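# Wind the blue wire onto the reel inside the ring

## Task

Coil the blue wire around the reel, always turning the same way, until very little of it is still loose; wire only counts as coiled when it sits between the two flanges, not beyond their rims and not inside the hub hole. At the end the reel must lie flat and sit entirely within the painted ring, and neither the reel nor the wire may touch any other object or anything fixed to the table, such as an arm's base. Nothing may be knocked off the table. The result must stay in place without the robot's help, so release everything and move the grippers away, then declare the work finished with finished_scene; ending any other way counts as a failure.

## Robot and tools

ROBOT AND FRAME. Two arms, left_arm and right_arm, each ending in a two-finger gripper. All reported poses share one scene frame: origin on the table surface midway between the arms, +z up, +x pointing out across the table, and left_arm sitting on the +y side. The names do not correspond to sides of any camera image. Bases may be tilted. Mounting plates under the bases and the metal frame behind them are fixed obstacles; a "too close" message treats a plate plus its side of the frame as belonging to that arm. Printed hand positions can be inaccurate, especially at long reach.

GRIPPER AXES. In a gripper's own axes, the fingers point along +z and close along y. end_effector_position (metres) is the spot between the finger pads, roughly 1 cm short of the tips; orientation is end_effector_quat_wxyz.

THE 14-NUMBER ROW. Every motion command is a single row of 14 numbers, each in [-1, 1], covering both arms even if one stays still: left_arm dx, dy, dz, rx, ry, rz, opening, then right_arm in the same order. dx to rz are offsets, not poses, expressed in that gripper's own axes and measured from the gripper's pose in the most recent result that showed it (before any such result in the scene, and for second or later calls in the same reply, from where the robot is when the action begins). 1.0 equals 0.6 m of travel or 180 degrees; rx, ry, rz form one rotation vector. The opening is absolute, not an offset: +1 is fully open (0.094 m), -1 is closed.

execute_actions. Argument "actions" holds zero or one item. An empty list sends nothing and returns the state with pictures. An action item has "rows" (1 to 15 rows) and optional "steps" (6 to 15, default 15); each row lasts one control step of 1/30 s, the final row repeats to fill the steps, and every row is measured from the same base pose, not from the row before. A wait item is {"steps": n} with n up to 300, counted from the previous result, so your reply time is included. Optional "pictures": true adds camera images. A refused call moves nothing.

move. "target" is one 14-number row as above; "speed" is the path top speed in m/s, 0.002 to 0.5, default 0.25, with rotation capped at twice that value in rad/s. Both grippers follow straight paths that finish together, lasting 0.5 to 10 s; longer ones are cut off at 10 s short of target. Rotation takes the shorter way. Openings are sent when the move starts. Paths ignore obstacles and the other arm, and a gripper can lag, drift and overshoot the speed, particularly near full extension. The result adds a "move:" line giving the ending (done, off_target, moving, held, fault), which limits acted (paced = the pose sent was clipped; held = a check blocked some steps, after which the arm may suddenly move fast), and each gripper's remaining distance to its target.

wait. "seconds" from 0 to 10; nothing new is commanded.

zoom_image. "camera" is cam_high, cam_low, cam_left_wrist or cam_right_wrist (each 504x504); "region" is [x0, y0, x1, y1] in pixels from the top-left corner, no larger than 504 by 504.

finished_scene. "scene" is the current scene's number.

CONTROL BEHAVIOUR. Each step, the commanded pose is limited to 70 mm and 16 degrees from the measured pose, then damped inverse kinematics drives the joints, favouring position over orientation. Elbows never fully straighten. Arms tend to finish a centimetre or more below the command, and repeated zero offsets let them sag further; to hold an arm still, send the correction back to its desired pose in the first call of a reply and zeros afterwards, aiming higher if it still sits low. Zero offsets pull an arm back to its reference pose; they are not a pause.

TIMING. The simulation keeps running while you think. A result is captured 6 steps before an action finishes; those steps execute during your reply, and the next action waits for them. Afterwards an arm only continues to its last clipped pose, so check the result and send the remainder. A "Hand target" line, shown when nothing is pending, gives where each gripper is currently being driven. HELD marks steps whose command was not sent; "pose unreachable" names an arm whose command was altered by the clearance check; a FAULT line reports an arm stop.

GRIPPING. grip_measured is the finger opening on the command scale; each gripper may read off by about 1 mm. To hold something, command roughly 0.03 below grip_measured (less for a lighter grip). Pad force tops out near 50 to 62 N, lower on very thin parts, with a brief spike at first contact.

HEAT. Holding loads warms motors. MOTOR HOT appears at 85 °C; at 100 °C an OVER-TEMPERATURE FAULT makes that arm let go and fall until it cools.

AVOID. Arms striking or pressing each other, objects leaving the table, drops, slips, slams and forceful pushes. Faster motion hits harder, and a target set beyond a contact presses harder. Loose items may occasionally get a small external nudge, so verify the final state in the images before finishing.

Each tool is called after "Call:" as name(argument=value, ...) on one line, values as JSON.

## Session

I'll start by looking at the scene.

Call:
execute_actions(actions=[])

Scene clock: 0.00 s of 4800.00 s.
left_arm: end_effector_position=(+0.5084, -0.2715, +0.3469) grip_measured=+1.000 end_effector_quat_wxyz=(+0.165, +0.938, +0.284, +0.106) | right_arm: end_effector_position=(+0.6492, -0.7548, +0.3270) grip_measured=+1.000 end_effector_quat_wxyz=(+0.450, +0.817, +0.345, +0.104)
Joint positions: left_arm=[-0.855  1.986  2.056 -1.262 -0.09   1.731  0.094] | right_arm=[-0.44   1.948  1.797 -0.444  0.26   1.557  0.094]
Joint velocities: left_arm=[-0.005 -0.005 -0.012 -0.002 -0.007  0.051  0.   ] | right_arm=[ 0.015 -0.005 -0.012  0.002 -0.022 -0.022  0.   ]
Hand target (left_arm): +0.512, -0.275, +0.362; +0.180, +0.935, +0.284, +0.113
Hand target (right_arm): +0.654, -0.759, +0.335; +0.457, +0.814, +0.341, +0.108

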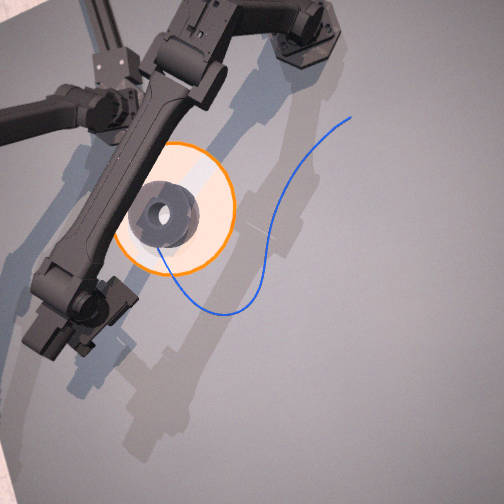

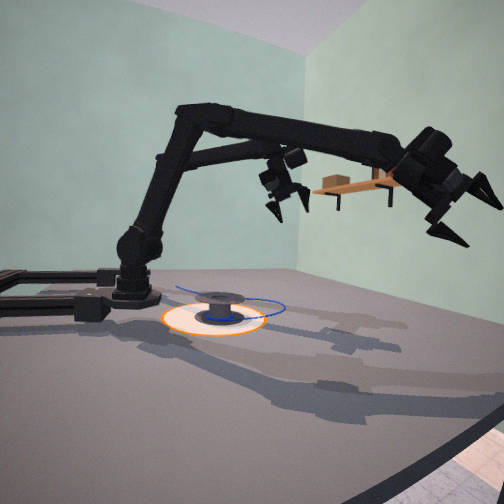

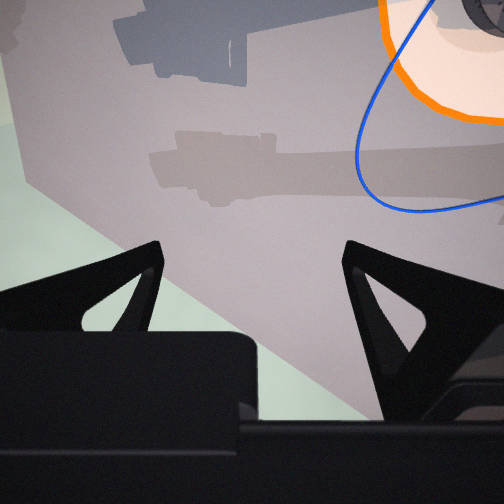

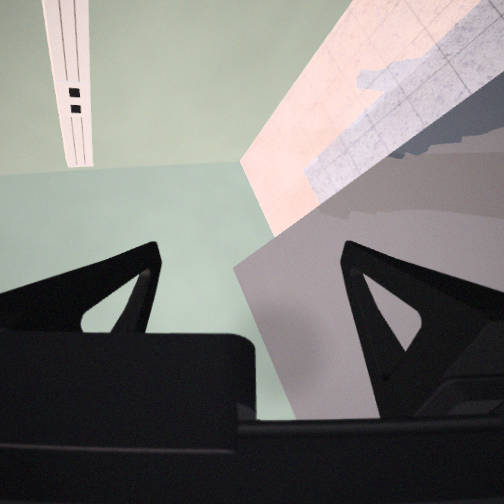

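Call:
zoom_image(camera="cam_high", region=[90, 100, 370, 340])

Call:
zoom_image(camera="cam_low", region=[140, 260, 310, 350])

Region (90, 100, 370, 340) of cam_high's 504x504 image, scaled by 1.800, with more detail than that image has; it fills the top 432 rows of this view, and the rest is white.

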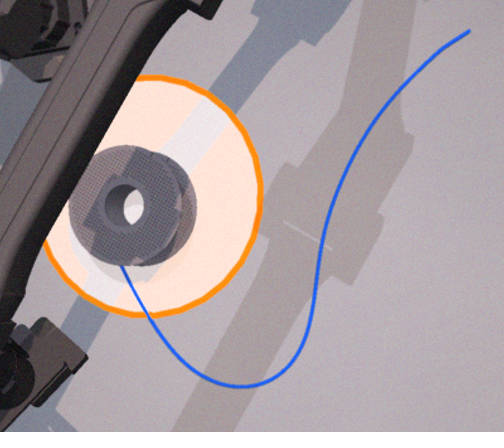

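Region (140, 260, 310, 350) of cam_low's 504x504 image, scaled by 2.965, with more detail than that image has; it fills the top 267 rows of this view, and the rest is white.

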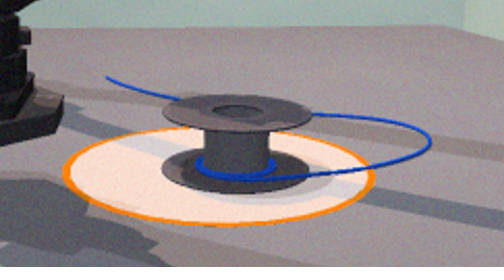

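Call:
zoom_image(camera="cam_high", region=[0, 230, 180, 410])

Call:
zoom_image(camera="cam_high", region=[0, 0, 360, 160])

Call:
zoom_image(camera="cam_high", region=[115, 165, 215, 265])

Call:
zoom_image(camera="cam_low", region=[185, 280, 265, 335])

Region (0, 230, 180, 410) of cam_high's 504x504 image, scaled by 2.800, with more detail than that image has.

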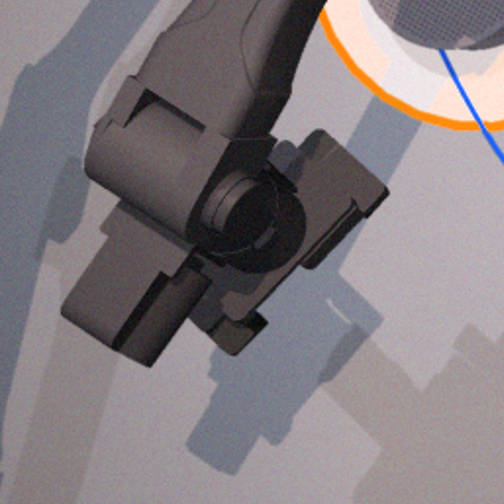

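Region (0, 0, 360, 160) of cam_high's 504x504 image, scaled by 1.400, with more detail than that image has.

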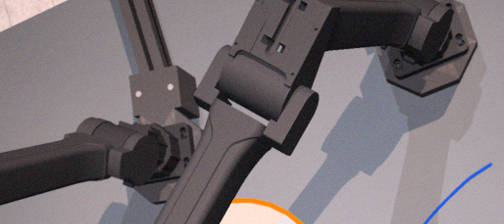

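Region (115, 165, 215, 265) of cam_high's 504x504 image, scaled by 5.040, with more detail than that image has.

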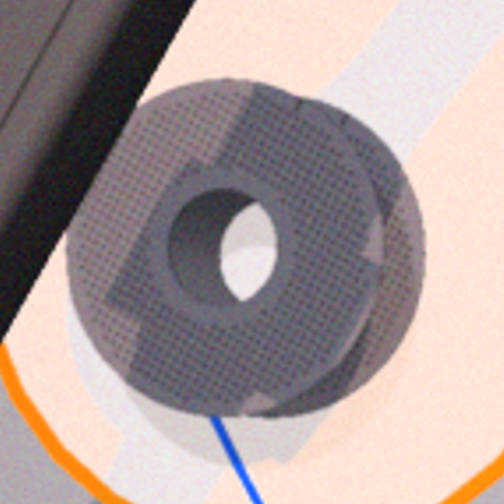

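Region (185, 280, 265, 335) of cam_low's 504x504 image, scaled by 6.300, with more detail than that image has; it fills the top 346 rows of this view, and the rest is white.

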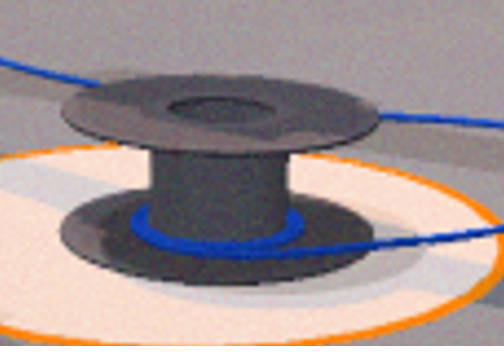

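Call:
move(target=[0.4267, -0.9355, -0.0983, 0.0903, 0.1406, -0.7994, 1, 0.1777, -0.7970, -0.7388, 0.0860, 0.3720, -0.6753, -1], speed=0.5)

Scene clock: 19.53 s of 4800.00 s.
left_arm: end_effector_position=(+0.4244, +0.3325, +0.2274) grip_measured=+1.000 end_effector_quat_wxyz=(+0.013, +0.003, +1.000, +0.006) | right_arm: end_effector_position=(+0.3058, -0.2056, +0.1906) grip_measured=-0.981 end_effector_quat_wxyz=(+0.011, +0.001, +1.000, +0.015)
Joint positions: left_arm=[ 0.191  1.421  1.099 -1.196 -0.039  0.207  0.094] | right_arm=[ 0.314  1.115  0.708 -1.131  0.013  0.113  0.001]
Joint velocities: left_arm=[-0.005  0.005  0.002  0.017 -0.051 -0.007  0.   ] | right_arm=[ 0.005 -0.024 -0.007 -0.012 -0.022 -0.037  0.001]
Hand target (left_arm): +0.424, +0.330, +0.223; +0.002, -0.001, +1.000, +0.003
Hand target (right_arm): +0.301, -0.207, +0.189; +0.004, +0.001, +1.000, +0.013
Off the commanded pose (left_arm): 0.009 m, 2 deg.
Off the commanded pose (right_arm): 0.023 m, 2 deg.
Kept back: nothing.
After step 90, 13.43 s passed at rest.
move: off_target (right_arm)

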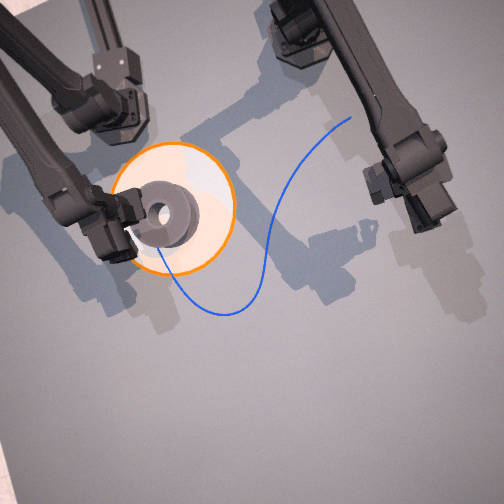

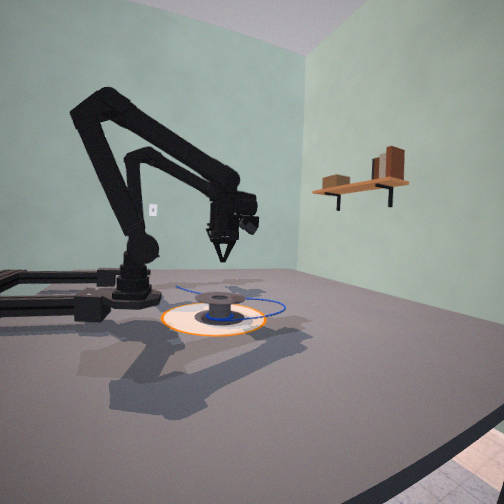

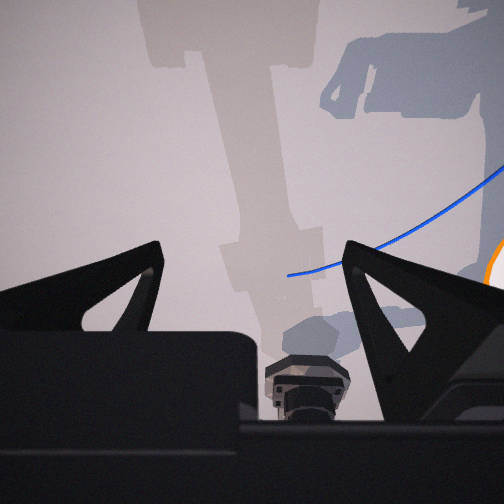

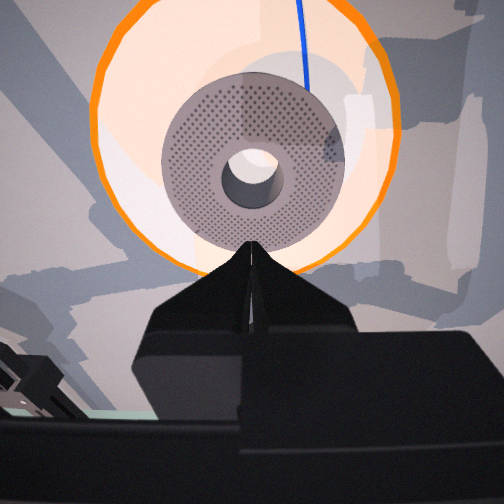

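Call:
zoom_image(camera="cam_right_wrist", region=[140, 50, 370, 280])

Call:
zoom_image(camera="cam_low", region=[160, 170, 300, 340])

Region (140, 50, 370, 280) of cam_right_wrist's 504x504 image, scaled by 2.191, with more detail than that image has.

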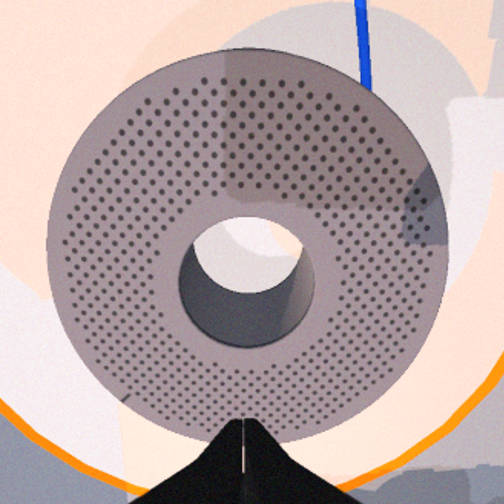

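Region (160, 170, 300, 340) of cam_low's 504x504 image, scaled by 2.965, with more detail than that image has; it fills the left 415 columns of this view, and the rest is white.

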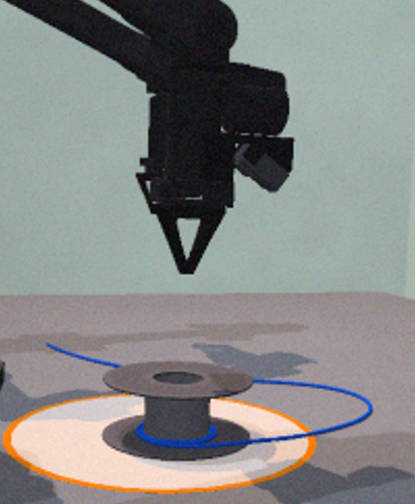

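Call:
move(target=[0, 0, 0, 0, 0, 0, 1, 0.0165, -0.0038, 0.159, -0.0015, 0.0143, -0.6690, -1], speed=0.5)

Scene clock: 25.30 s of 4800.00 s.
left_arm: end_effector_position=(+0.4244, +0.3325, +0.2274) grip_measured=+1.000 end_effector_quat_wxyz=(+0.013, +0.002, +1.000, +0.006) | right_arm: end_effector_position=(+0.3009, -0.2072, +0.0996) grip_measured=-0.981 end_effector_quat_wxyz=(-0.003, +0.864, -0.504, +0.005)
Joint positions: left_arm=[ 0.191  1.421  1.099 -1.196 -0.039  0.204  0.094] | right_arm=[ 0.315  1.288  0.558 -0.821  0.041 -1.972  0.001]
Joint velocities: left_arm=[-0.015 -0.015 -0.012 -0.007 -0.007 -0.022  0.   ] | right_arm=[-0.005  0.005  0.012  0.012 -0.007 -0.037 -0.001]
Hand target (left_arm): +0.424, +0.333, +0.227; +0.013, +0.003, +1.000, +0.006
Hand target (right_arm): +0.297, -0.206, +0.094; -0.000, +0.867, -0.498, -0.001
Off the commanded pose (left_arm): 0.000 m, 0 deg.
Off the commanded pose (right_arm): 0.006 m, 1 deg.
Kept back: nothing.
move: done

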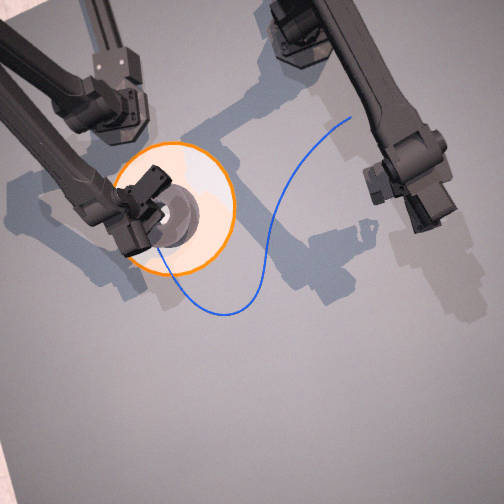

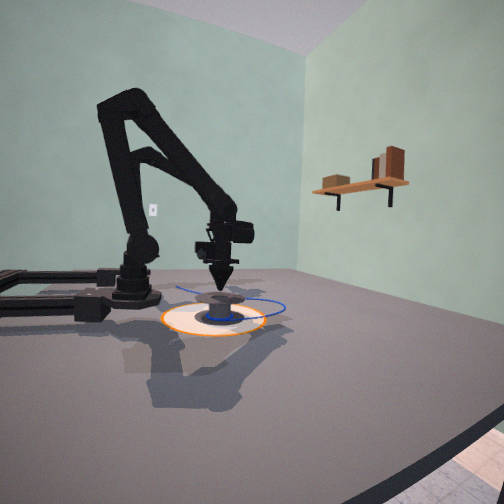

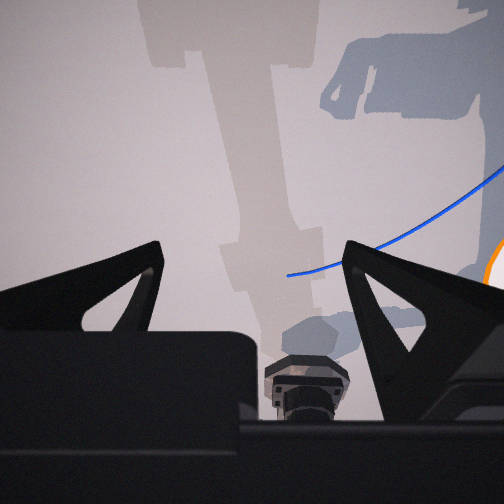

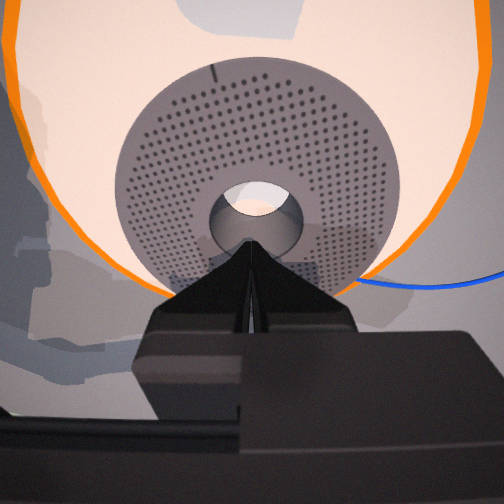

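Call:
move(target=[0, 0, 0, 0, 0, 0, 1, 0, -0.005, 0.085, 0, 0, 0, -1], speed=0.1)

Call:
move(target=[0, 0, 0, 0, 0, 0, 1, 0, 0, 0, 0, 0, 0, -0.4], speed=0.1)

Scene clock: 26.73 s of 4800.00 s.
left_arm: end_effector_position=(+0.4244, +0.3325, +0.2274) grip_measured=+1.000 end_effector_quat_wxyz=(+0.013, +0.002, +1.000, +0.006) | right_arm: end_effector_position=(+0.3061, -0.2046, +0.0513) grip_measured=-0.981 end_effector_quat_wxyz=(-0.004, +0.864, -0.503, +0.007)
Joint positions: left_arm=[ 0.191  1.421  1.099 -1.196 -0.039  0.204  0.094] | right_arm=[ 0.315  1.442  0.518 -0.623  0.041 -1.975  0.001]
Joint velocities: left_arm=[-0.005 -0.005 -0.012 -0.002  0.037 -0.066  0.   ] | right_arm=[-0.024 -0.005  0.007 -0.002 -0.022 -0.037 -0.001]
Hand target (left_arm): +0.424, +0.333, +0.227; +0.013, +0.002, +1.000, +0.006
Hand target (right_arm): +0.304, -0.206, +0.048; -0.003, +0.864, -0.504, +0.004
Off the commanded pose (left_arm): 0.000 m, 0 deg.
Off the commanded pose (right_arm): 0.004 m, 0 deg.
Kept back: nothing.
move: done

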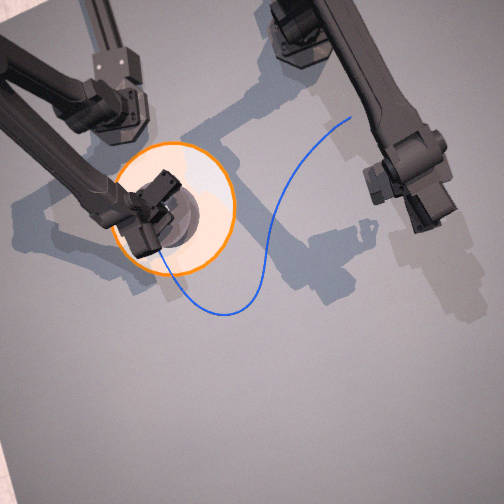

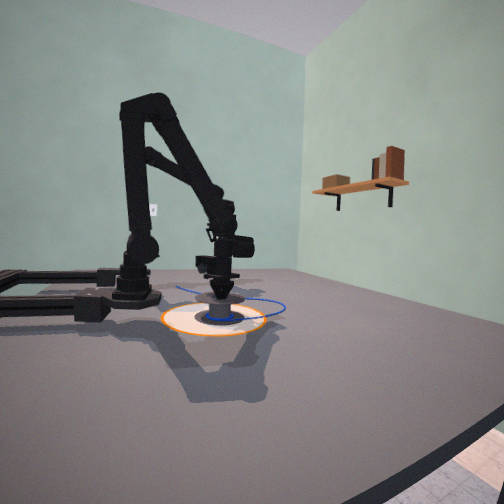

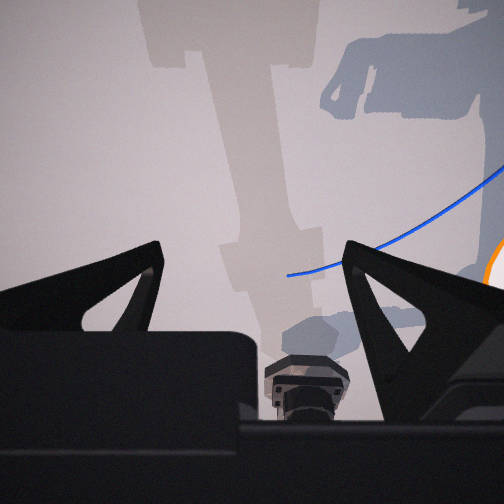

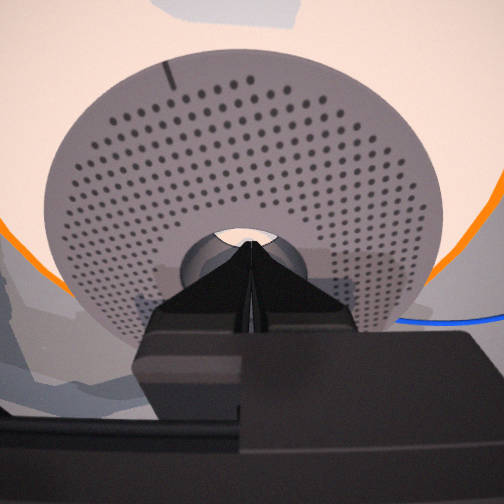

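Scene clock: 27.23 s of 4800.00 s.
left_arm: end_effector_position=(+0.4244, +0.3325, +0.2274) grip_measured=+1.000 end_effector_quat_wxyz=(+0.013, +0.002, +1.000, +0.006) | right_arm: end_effector_position=(+0.3060, -0.2047, +0.0513) grip_measured=-0.403 end_effector_quat_wxyz=(-0.004, +0.864, -0.503, +0.007)
Joint positions: left_arm=[ 0.191  1.421  1.099 -1.196 -0.039  0.204  0.094] | right_arm=[ 0.315  1.442  0.518 -0.623  0.041 -1.975  0.028]
Joint velocities: left_arm=[ 0.005 -0.034 -0.002  0.007 -0.007  0.037  0.   ] | right_arm=[-0.005 -0.005  0.007  0.022  0.051  0.007 -0.   ]
Hand target (left_arm): +0.424, +0.333, +0.227; +0.013, +0.002, +1.000, +0.006
Hand target (right_arm): +0.306, -0.205, +0.051; -0.004, +0.864, -0.503, +0.007
Off the commanded pose (left_arm): 0.000 m, 0 deg.
Off the commanded pose (right_arm): 0.000 m, 0 deg.
Kept back: nothing.
move: done

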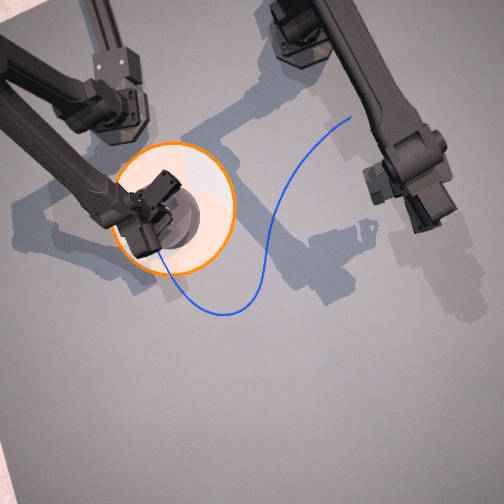

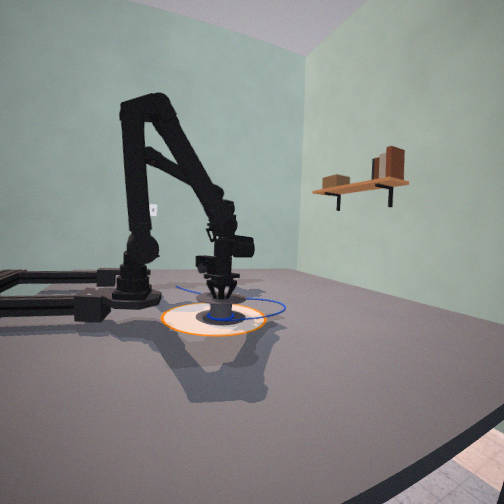

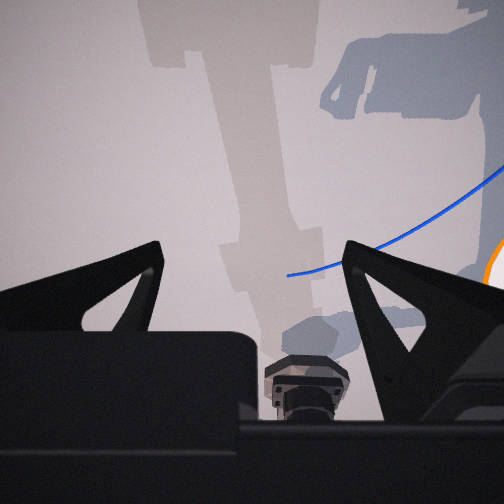

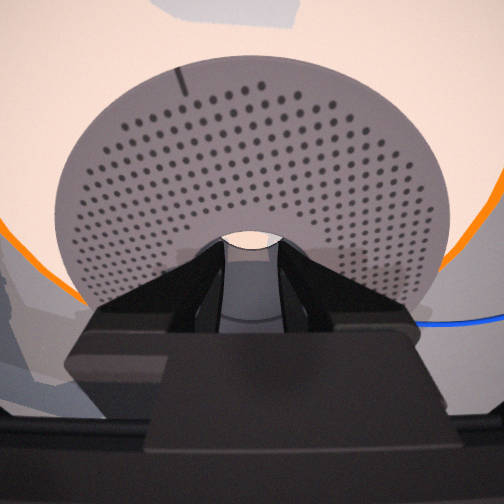

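Call:
move(target=[0, 0, 0, 0, 0, 0, 1, 0, 0, 0, 0, 0, 0.64, -0.34], speed=0.5)

Scene clock: 30.20 s of 4800.00 s.
left_arm: end_effector_position=(+0.4244, +0.3325, +0.2274) grip_measured=+1.000 end_effector_quat_wxyz=(+0.013, +0.002, +1.000, +0.006) | right_arm: end_effector_position=(+0.3071, -0.2046, +0.0540) grip_measured=-0.343 end_effector_quat_wxyz=(+0.012, -0.048, +0.999, +0.001)
Joint positions: left_arm=[ 0.191  1.421  1.099 -1.196 -0.039  0.204  0.094] | right_arm=[ 0.315  1.431  0.518 -0.626  0.041  0.016  0.031]
Joint velocities: left_arm=[ 0.005 -0.005 -0.012 -0.012 -0.007 -0.007  0.   ] | right_arm=[-0.005 -0.005 -0.002 -0.022 -0.007 -0.022  0.001]
Hand target (left_arm): +0.424, +0.333, +0.227; +0.013, +0.002, +1.000, +0.006
Hand target (right_arm): +0.306, -0.205, +0.051; +0.008, -0.038, +0.999, +0.000
Off the commanded pose (left_arm): 0.000 m, 0 deg.
Off the commanded pose (right_arm): 0.003 m, 1 deg.
Kept back: nothing.
move: done

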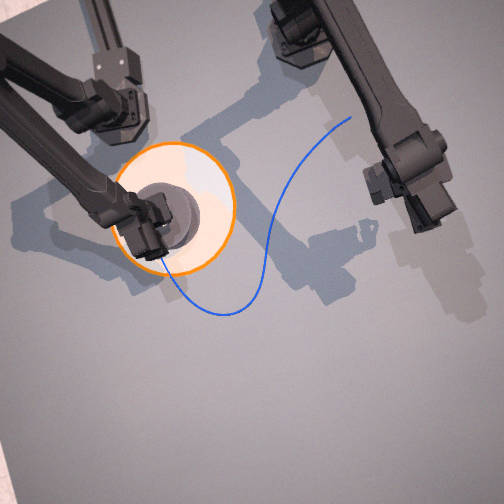

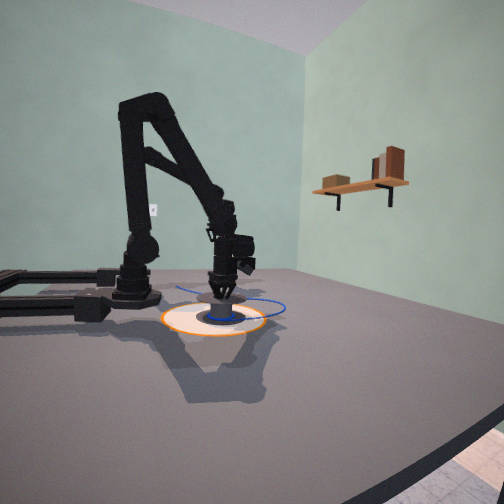

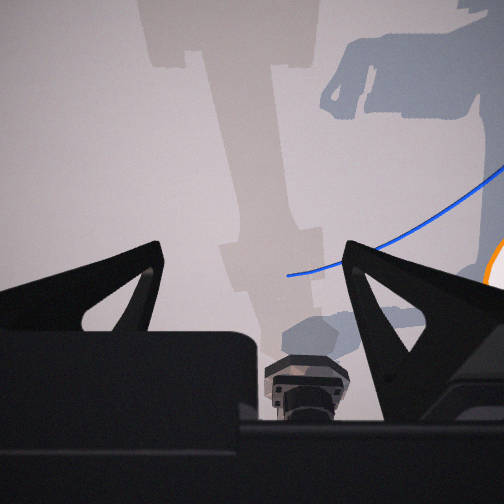

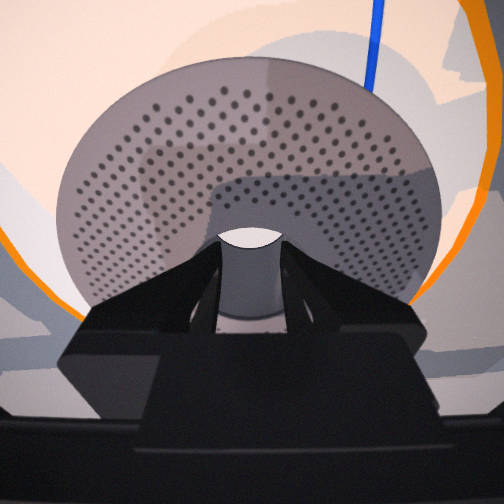

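Call:
move(target=[0, 0, 0, 0, 0, 0, 1, 0, 0, -0.058, 0, 0, 0, -0.4], speed=0.2)

Call:
move(target=[0, 0, 0, 0, 0, 0, 1, 0, -0.09, 0, 0, 0, 0, 1], speed=0.2)

Scene clock: 33.07 s of 4800.00 s.
left_arm: end_effector_position=(+0.4244, +0.3325, +0.2274) grip_measured=+1.000 end_effector_quat_wxyz=(+0.013, +0.002, +1.000, +0.006) | right_arm: end_effector_position=(+0.2907, -0.2075, +0.0797) grip_measured=-0.399 end_effector_quat_wxyz=(-0.002, -0.047, +0.999, -0.000)
Joint positions: left_arm=[ 0.191  1.421  1.099 -1.196 -0.039  0.204  0.094] | right_arm=[ 0.315  1.325  0.518 -0.759  0.041  0.019  0.028]
Joint velocities: left_arm=[ 0.005 -0.015 -0.007  0.012 -0.066 -0.007  0.   ] | right_arm=[ 0.015 -0.005 -0.007  0.007 -0.007 -0.022  0.   ]
Hand target (left_arm): +0.424, +0.333, +0.227; +0.013, +0.002, +1.000, +0.006
Hand target (right_arm): +0.306, -0.204, +0.089; +0.012, -0.048, +0.999, +0.001
Off the commanded pose (left_arm): 0.000 m, 0 deg.
Off the commanded pose (right_arm): 0.018 m, 2 deg.
Kept back: nothing.
move: off_target (right_arm)

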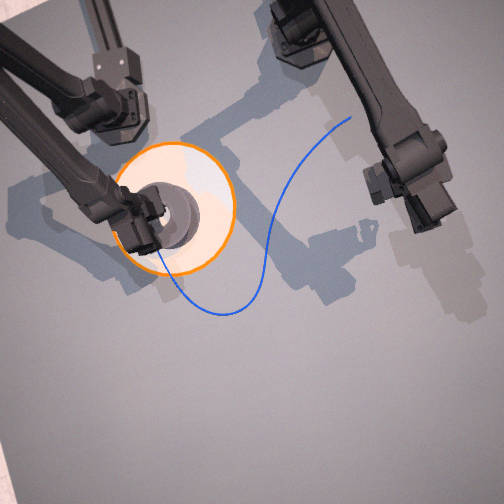

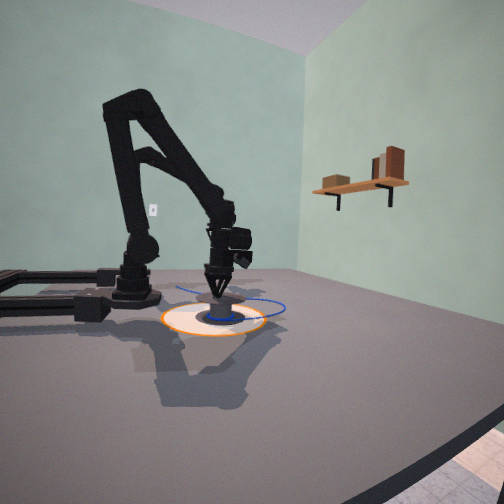

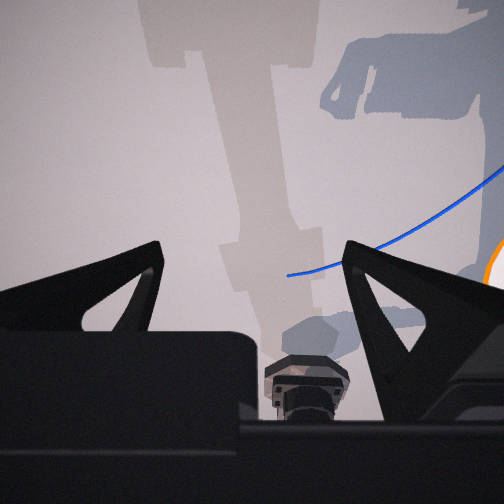

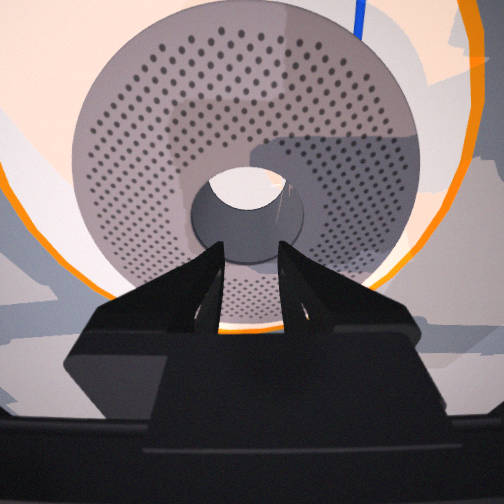

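Scene clock: 34.03 s of 4800.00 s.
left_arm: end_effector_position=(+0.4244, +0.3325, +0.2274) grip_measured=+1.000 end_effector_quat_wxyz=(+0.013, +0.002, +1.000, +0.006) | right_arm: end_effector_position=(+0.2895, -0.2621, +0.0776) grip_measured=+1.000 end_effector_quat_wxyz=(-0.007, -0.043, +0.999, -0.002)
Joint positions: left_arm=[ 0.191  1.421  1.099 -1.196 -0.039  0.204  0.094] | right_arm=[ 0.106  1.325  0.518 -0.759  0.043 -0.182  0.094]
Joint velocities: left_arm=[-0.005 -0.005  0.007 -0.002  0.022 -0.037  0.   ] | right_arm=[-0.015 -0.005 -0.012 -0.002  0.037 -0.007  0.   ]
Hand target (left_arm): +0.424, +0.333, +0.227; +0.013, +0.002, +1.000, +0.006
Hand target (right_arm): +0.295, -0.263, +0.080; -0.001, -0.047, +0.999, -0.002
Off the commanded pose (left_arm): 0.000 m, 0 deg.
Off the commanded pose (right_arm): 0.007 m, 1 deg.
Kept back: nothing.
move: done

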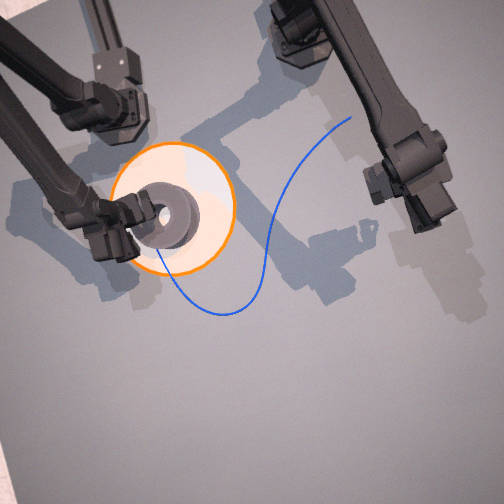

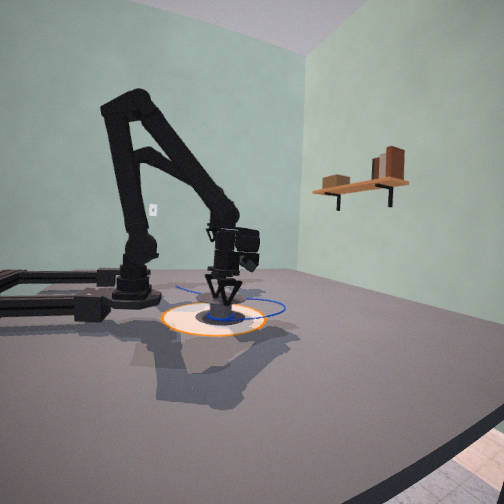

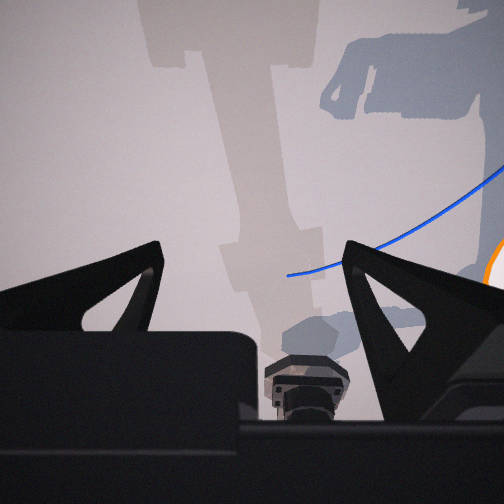

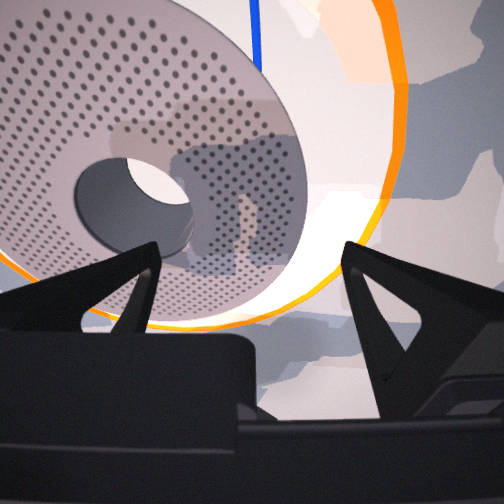

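Call:
move(target=[0, 0, 0, 0, 0, 0, 1, -0.027, 0.0065, 0.048, 0, -0.0095, 0.027, 1], speed=0.1)

Call:
move(target=[0, 0, 0, 0, 0, 0, 1, 0, 0, 0, 0, 0, 0, 0.14], speed=0.1)

Scene clock: 35.90 s of 4800.00 s.
left_arm: end_effector_position=(+0.4244, +0.3325, +0.2274) grip_measured=+1.000 end_effector_quat_wxyz=(+0.013, +0.002, +1.000, +0.006) | right_arm: end_effector_position=(+0.3087, -0.2605, +0.0527) grip_measured=+1.000 end_effector_quat_wxyz=(+0.013, -0.002, +1.000, -0.003)
Joint positions: left_arm=[ 0.191  1.421  1.099 -1.196 -0.039  0.204  0.094] | right_arm=[ 0.114  1.428  0.518 -0.618  0.042 -0.092  0.094]
Joint velocities: left_arm=[-0.005 -0.005 -0.012 -0.012  0.066 -0.051  0.   ] | right_arm=[ 0.005 -0.005 -0.017 -0.002 -0.051  0.037  0.   ]
Hand target (left_arm): +0.424, +0.333, +0.227; +0.013, +0.002, +1.000, +0.006
Hand target (right_arm): +0.305, -0.257, +0.048; +0.008, -0.001, +1.000, -0.001
Off the commanded pose (left_arm): 0.000 m, 0 deg.
Off the commanded pose (right_arm): 0.007 m, 1 deg.
Kept back: nothing.
move: done

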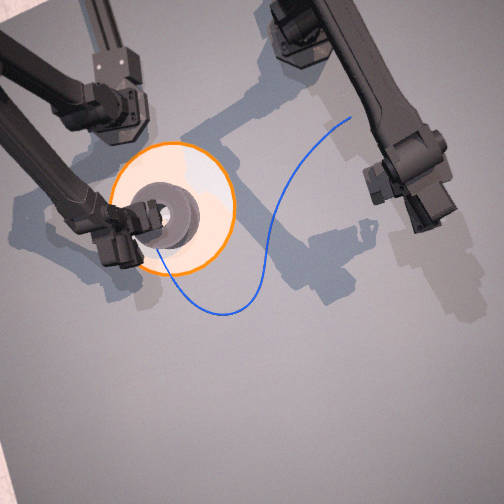

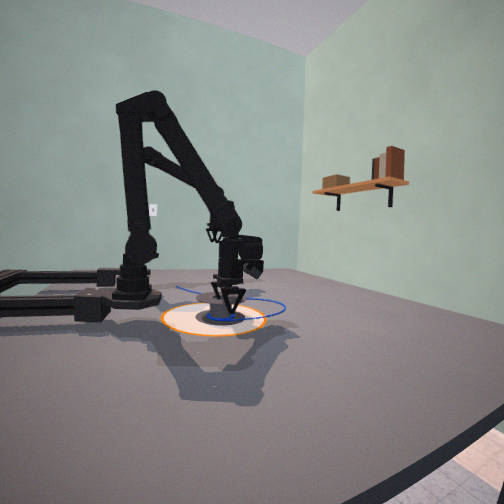

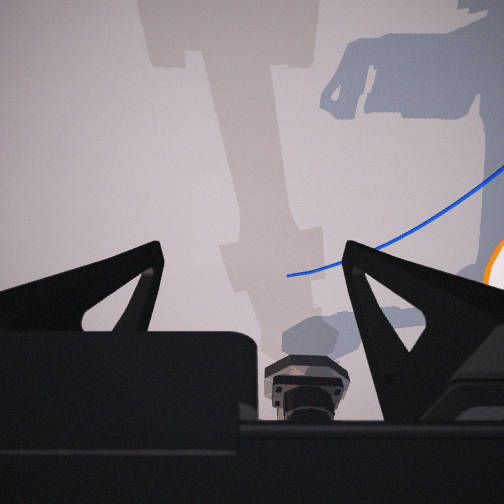

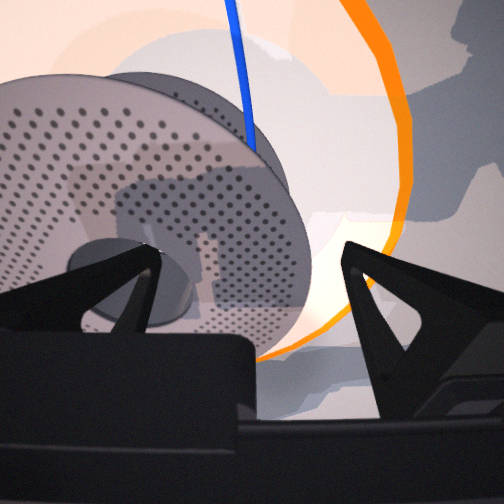

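Scene clock: 36.40 s of 4800.00 s.
left_arm: end_effector_position=(+0.4244, +0.3325, +0.2274) grip_measured=+1.000 end_effector_quat_wxyz=(+0.013, +0.002, +1.000, +0.006) | right_arm: end_effector_position=(+0.3087, -0.2605, +0.0527) grip_measured=+0.160 end_effector_quat_wxyz=(+0.013, -0.002, +1.000, -0.003)
Joint positions: left_arm=[ 0.191  1.421  1.099 -1.196 -0.039  0.204  0.094] | right_arm=[ 0.114  1.428  0.518 -0.618  0.042 -0.092  0.054]
Joint velocities: left_arm=[-0.005 -0.005 -0.007 -0.007 -0.007  0.007  0.   ] | right_arm=[ 0.005 -0.005 -0.002  0.012 -0.051 -0.051 -0.001]
Hand target (left_arm): +0.424, +0.333, +0.227; +0.013, +0.002, +1.000, +0.006
Hand target (right_arm): +0.309, -0.261, +0.053; +0.013, -0.002, +1.000, -0.003
Off the commanded pose (left_arm): 0.000 m, 0 deg.
Off the commanded pose (right_arm): 0.000 m, 0 deg.
Kept back: nothing.
move: done

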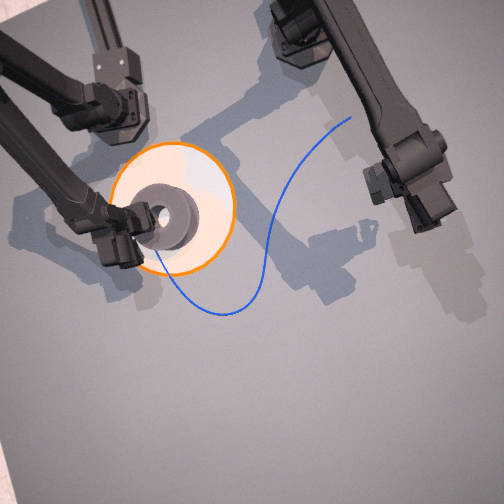

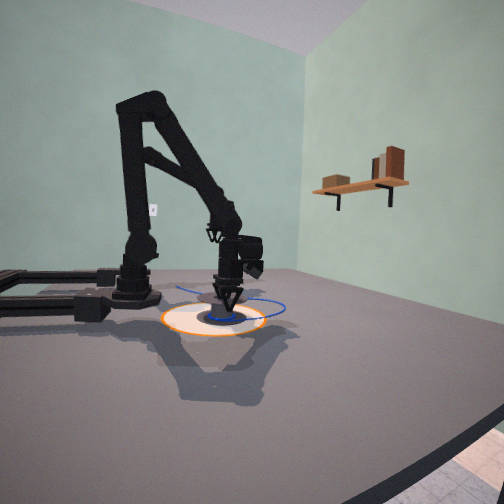

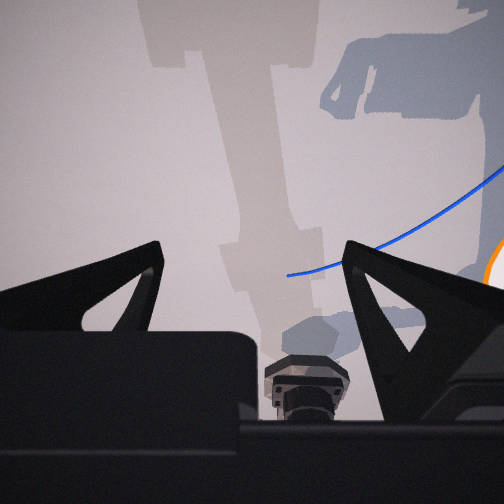

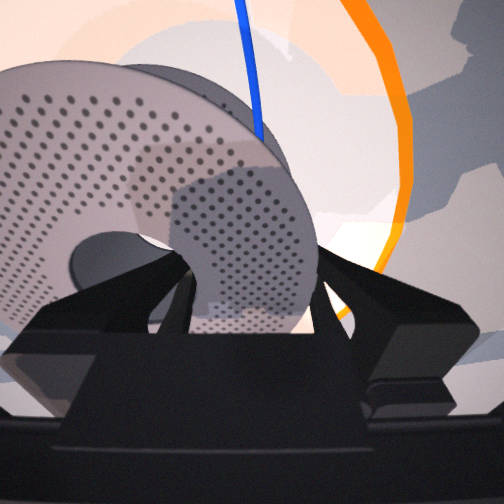

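Call:
execute_actions(actions=[{"rows": [[0,0,0,0,0,0,1,0.0015,0,0,0,0,0.0056,0.13],[0,0,0,0,0,0,1,0.0046,0.0001,0,0,0,0.0167,0.13],[0,0,0,0,0,0,1,0.0092,0.0005,0,0,0,0.0333,0.13],[0,0,0,0,0,0,1,0.0153,0.0013,0,0,0,0.0556,0.13],[0,0,0,0,0,0,1,0.0214,0.0026,0,0,0,0.0778,0.13],[0,0,0,0,0,0,1,0.0273,0.0043,0,0,0,0.1,0.13],[0,0,0,0,0,0,1,0.0331,0.0064,0,0,0,0.1222,0.13],[0,0,0,0,0,0,1,0.0387,0.0089,0,0,0,0.1444,0.13],[0,0,0,0,0,0,1,0.0442,0.0118,0,0,0,0.1667,0.13],[0,0,0,0,0,0,1,0.0494,0.0151,0,0,0,0.1889,0.13],[0,0,0,0,0,0,1,0.0544,0.0187,0,0,0,0.2111,0.13],[0,0,0,0,0,0,1,0.0591,0.0227,0,0,0,0.2333,0.13],[0,0,0,0,0,0,1,0.0635,0.027,0,0,0,0.2556,0.13],[0,0,0,0,0,0,1,0.0676,0.0315,0,0,0,0.2778,0.13],[0,0,0,0,0,0,1,0.0714,0.0364,0,0,0,0.3,0.13]], "steps": 15}])

Call:
execute_actions(actions=[{"rows": [[0,0,0,0,0,0,1,0.0153,0.0013,0,0,0,0.0556,0.13],[0,0,0,0,0,0,1,0.0214,0.0026,0,0,0,0.0778,0.13],[0,0,0,0,0,0,1,0.0273,0.0043,0,0,0,0.1,0.13],[0,0,0,0,0,0,1,0.0331,0.0064,0,0,0,0.1222,0.13],[0,0,0,0,0,0,1,0.0387,0.0089,0,0,0,0.1444,0.13],[0,0,0,0,0,0,1,0.0442,0.0118,0,0,0,0.1667,0.13],[0,0,0,0,0,0,1,0.0494,0.0151,0,0,0,0.1889,0.13],[0,0,0,0,0,0,1,0.0544,0.0187,0,0,0,0.2111,0.13],[0,0,0,0,0,0,1,0.0591,0.0227,0,0,0,0.2333,0.13],[0,0,0,0,0,0,1,0.0635,0.027,0,0,0,0.2556,0.13],[0,0,0,0,0,0,1,0.0676,0.0315,0,0,0,0.2778,0.13],[0,0,0,0,0,0,1,0.0714,0.0364,0,0,0,0.3,0.13]], "steps": 15}])

Call:
wait(seconds=0.2)

Scene clock: 38.83 s of 4800.00 s.
left_arm: end_effector_position=(+0.4244, +0.3325, +0.2274) grip_measured=+1.000 end_effector_quat_wxyz=(+0.013, +0.002, +1.000, +0.006) | right_arm: end_effector_position=(+0.2943, -0.2576, +0.0527) grip_measured=+0.160 end_effector_quat_wxyz=(+0.012, +0.123, +0.992, +0.003)
Joint positions: left_arm=[ 0.191  1.421  1.099 -1.196 -0.039  0.204  0.094] | right_arm=[ 0.114  1.392  0.48  -0.618  0.033  0.158  0.054]
Joint velocities: left_arm=[ 0.005 -0.005  0.002  0.007  0.007  0.022  0.   ] | right_arm=[-0.024 -0.288 -0.266 -0.002 -0.081  1.355  0.   ]
Steps of this call (steps 1 to 64: nothing new was sent; steps 65 to 73: the first 9 steps of this action). Readings (end_effector_position):
65: left_arm (+0.4244, +0.3325, +0.2274) | right_arm (+0.3087, -0.2605, +0.0527)
66: left_arm (+0.4244, +0.3325, +0.2274) | right_arm (+0.3087, -0.2605, +0.0527)
68: left_arm (+0.4244, +0.3325, +0.2274) | right_arm (+0.3075, -0.2602, +0.0525)
72: left_arm (+0.4244, +0.3325, +0.2274) | right_arm (+0.2980, -0.2583, +0.0527)
73: the state above

Scene clock: 39.33 s of 4800.00 s.
left_arm: end_effector_position=(+0.4244, +0.3325, +0.2274) grip_measured=+1.000 end_effector_quat_wxyz=(+0.013, +0.002, +1.000, +0.006) | right_arm: end_effector_position=(+0.2604, -0.2291, +0.0539) grip_measured=+0.159 end_effector_quat_wxyz=(+0.008, +0.429, +0.903, +0.024)
Joint positions: left_arm=[ 0.191  1.421  1.099 -1.196 -0.039  0.204  0.094] | right_arm=[ 0.203  1.289  0.385 -0.618  0.003  0.889  0.054]
Joint velocities: left_arm=[-0.015 -0.005  0.002 -0.007  0.051  0.051  0.   ] | right_arm=[ 0.405 -0.161 -0.139 -0.007 -0.081  1.531 -0.   ]
Off your previous action's commanded pose (left_arm): 0.000 m, 0 deg at its last step (step 6 of this call).
Off your previous action's commanded pose (right_arm): 0.013 m, 24 deg at its last step (step 6 of this call); orientation clipped at that step.
Steps of this call (steps 1 to 6: the last 6 steps of your previous action; steps 7 to 15: the first 9 steps of this action, its rows measured from where the robot was after step 6). Readings (end_effector_position):
6: left_arm (+0.4244, +0.3325, +0.2274) | right_arm (+0.2751, -0.2483, +0.0531)
7: left_arm (+0.4244, +0.3325, +0.2274) | right_arm (+0.2731, -0.2462, +0.0532)
8: left_arm (+0.4244, +0.3325, +0.2274) | right_arm (+0.2712, -0.2446, +0.0532)
10: left_arm (+0.4244, +0.3325, +0.2274) | right_arm (+0.2685, -0.2419, +0.0533)
14: left_arm (+0.4244, +0.3325, +0.2274) | right_arm (+0.2620, -0.2325, +0.0537)
15: the state above

Scene clock: 39.73 s of 4800.00 s.
left_arm: end_effector_position=(+0.4244, +0.3325, +0.2274) grip_measured=+1.000 end_effector_quat_wxyz=(+0.013, +0.002, +1.000, +0.006) | right_arm: end_effector_position=(+0.2539, -0.2073, +0.0544) grip_measured=+0.159 end_effector_quat_wxyz=(+0.001, +0.593, +0.805, +0.029)
Joint positions: left_arm=[ 0.191  1.421  1.099 -1.196 -0.039  0.204  0.094] | right_arm=[ 0.296  1.274  0.37  -0.618 -0.003  1.364  0.054]
Joint velocities: left_arm=[ 0.005  0.005 -0.002 -0.002 -0.007 -0.007  0.   ] | right_arm=[-0.005  0.015 -0.017  0.027  0.066  0.315 -0.002]
Hand target (left_arm): +0.424, +0.333, +0.227; +0.013, +0.002, +1.000, +0.006
Hand target (right_arm): +0.249, -0.207, +0.053; -0.003, +0.618, +0.786, +0.028
Off the commanded pose (left_arm): 0.000 m, 0 deg.
Off the commanded pose (right_arm): 0.005 m, 11 deg; orientation clipped at the last step of the last action.
Kept back: nothing.
Steps of this call (steps 1 to 6: the last 6 steps of your previous action; steps 7 to 12: nothing new was sent). Readings (end_effector_position):
1: left_arm (+0.4244, +0.3325, +0.2274) | right_arm (+0.2587, -0.2254, +0.0540)
2: left_arm (+0.4244, +0.3325, +0.2274) | right_arm (+0.2572, -0.2216, +0.0541)
4: left_arm (+0.4244, +0.3325, +0.2274) | right_arm (+0.2551, -0.2141, +0.0542)
8: left_arm (+0.4244, +0.3325, +0.2274) | right_arm (+0.2539, -0.2074, +0.0544)
12: the state above

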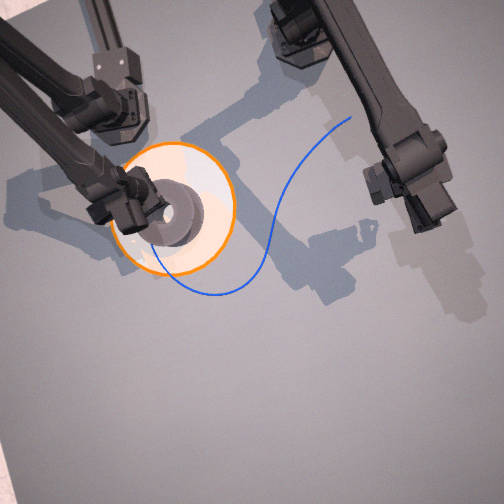

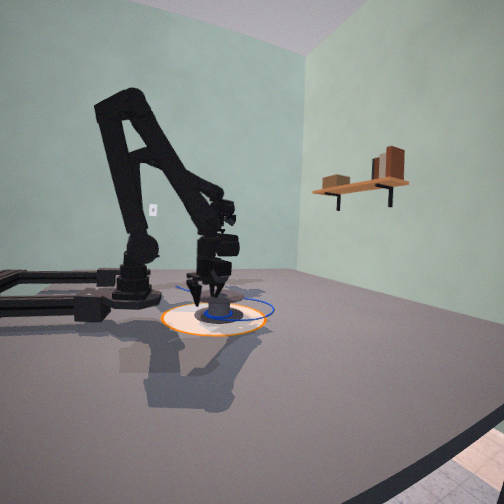

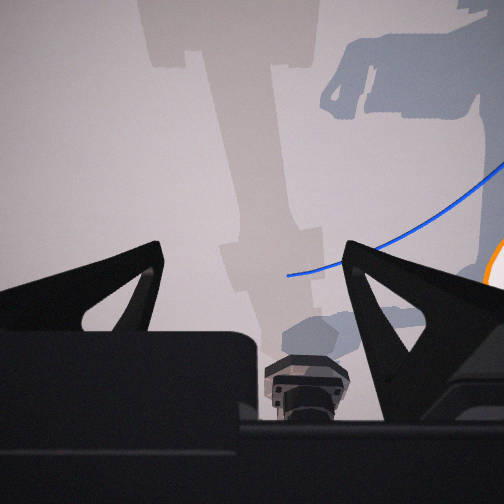

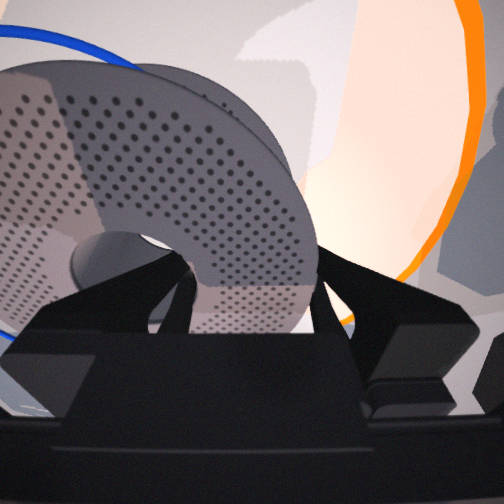

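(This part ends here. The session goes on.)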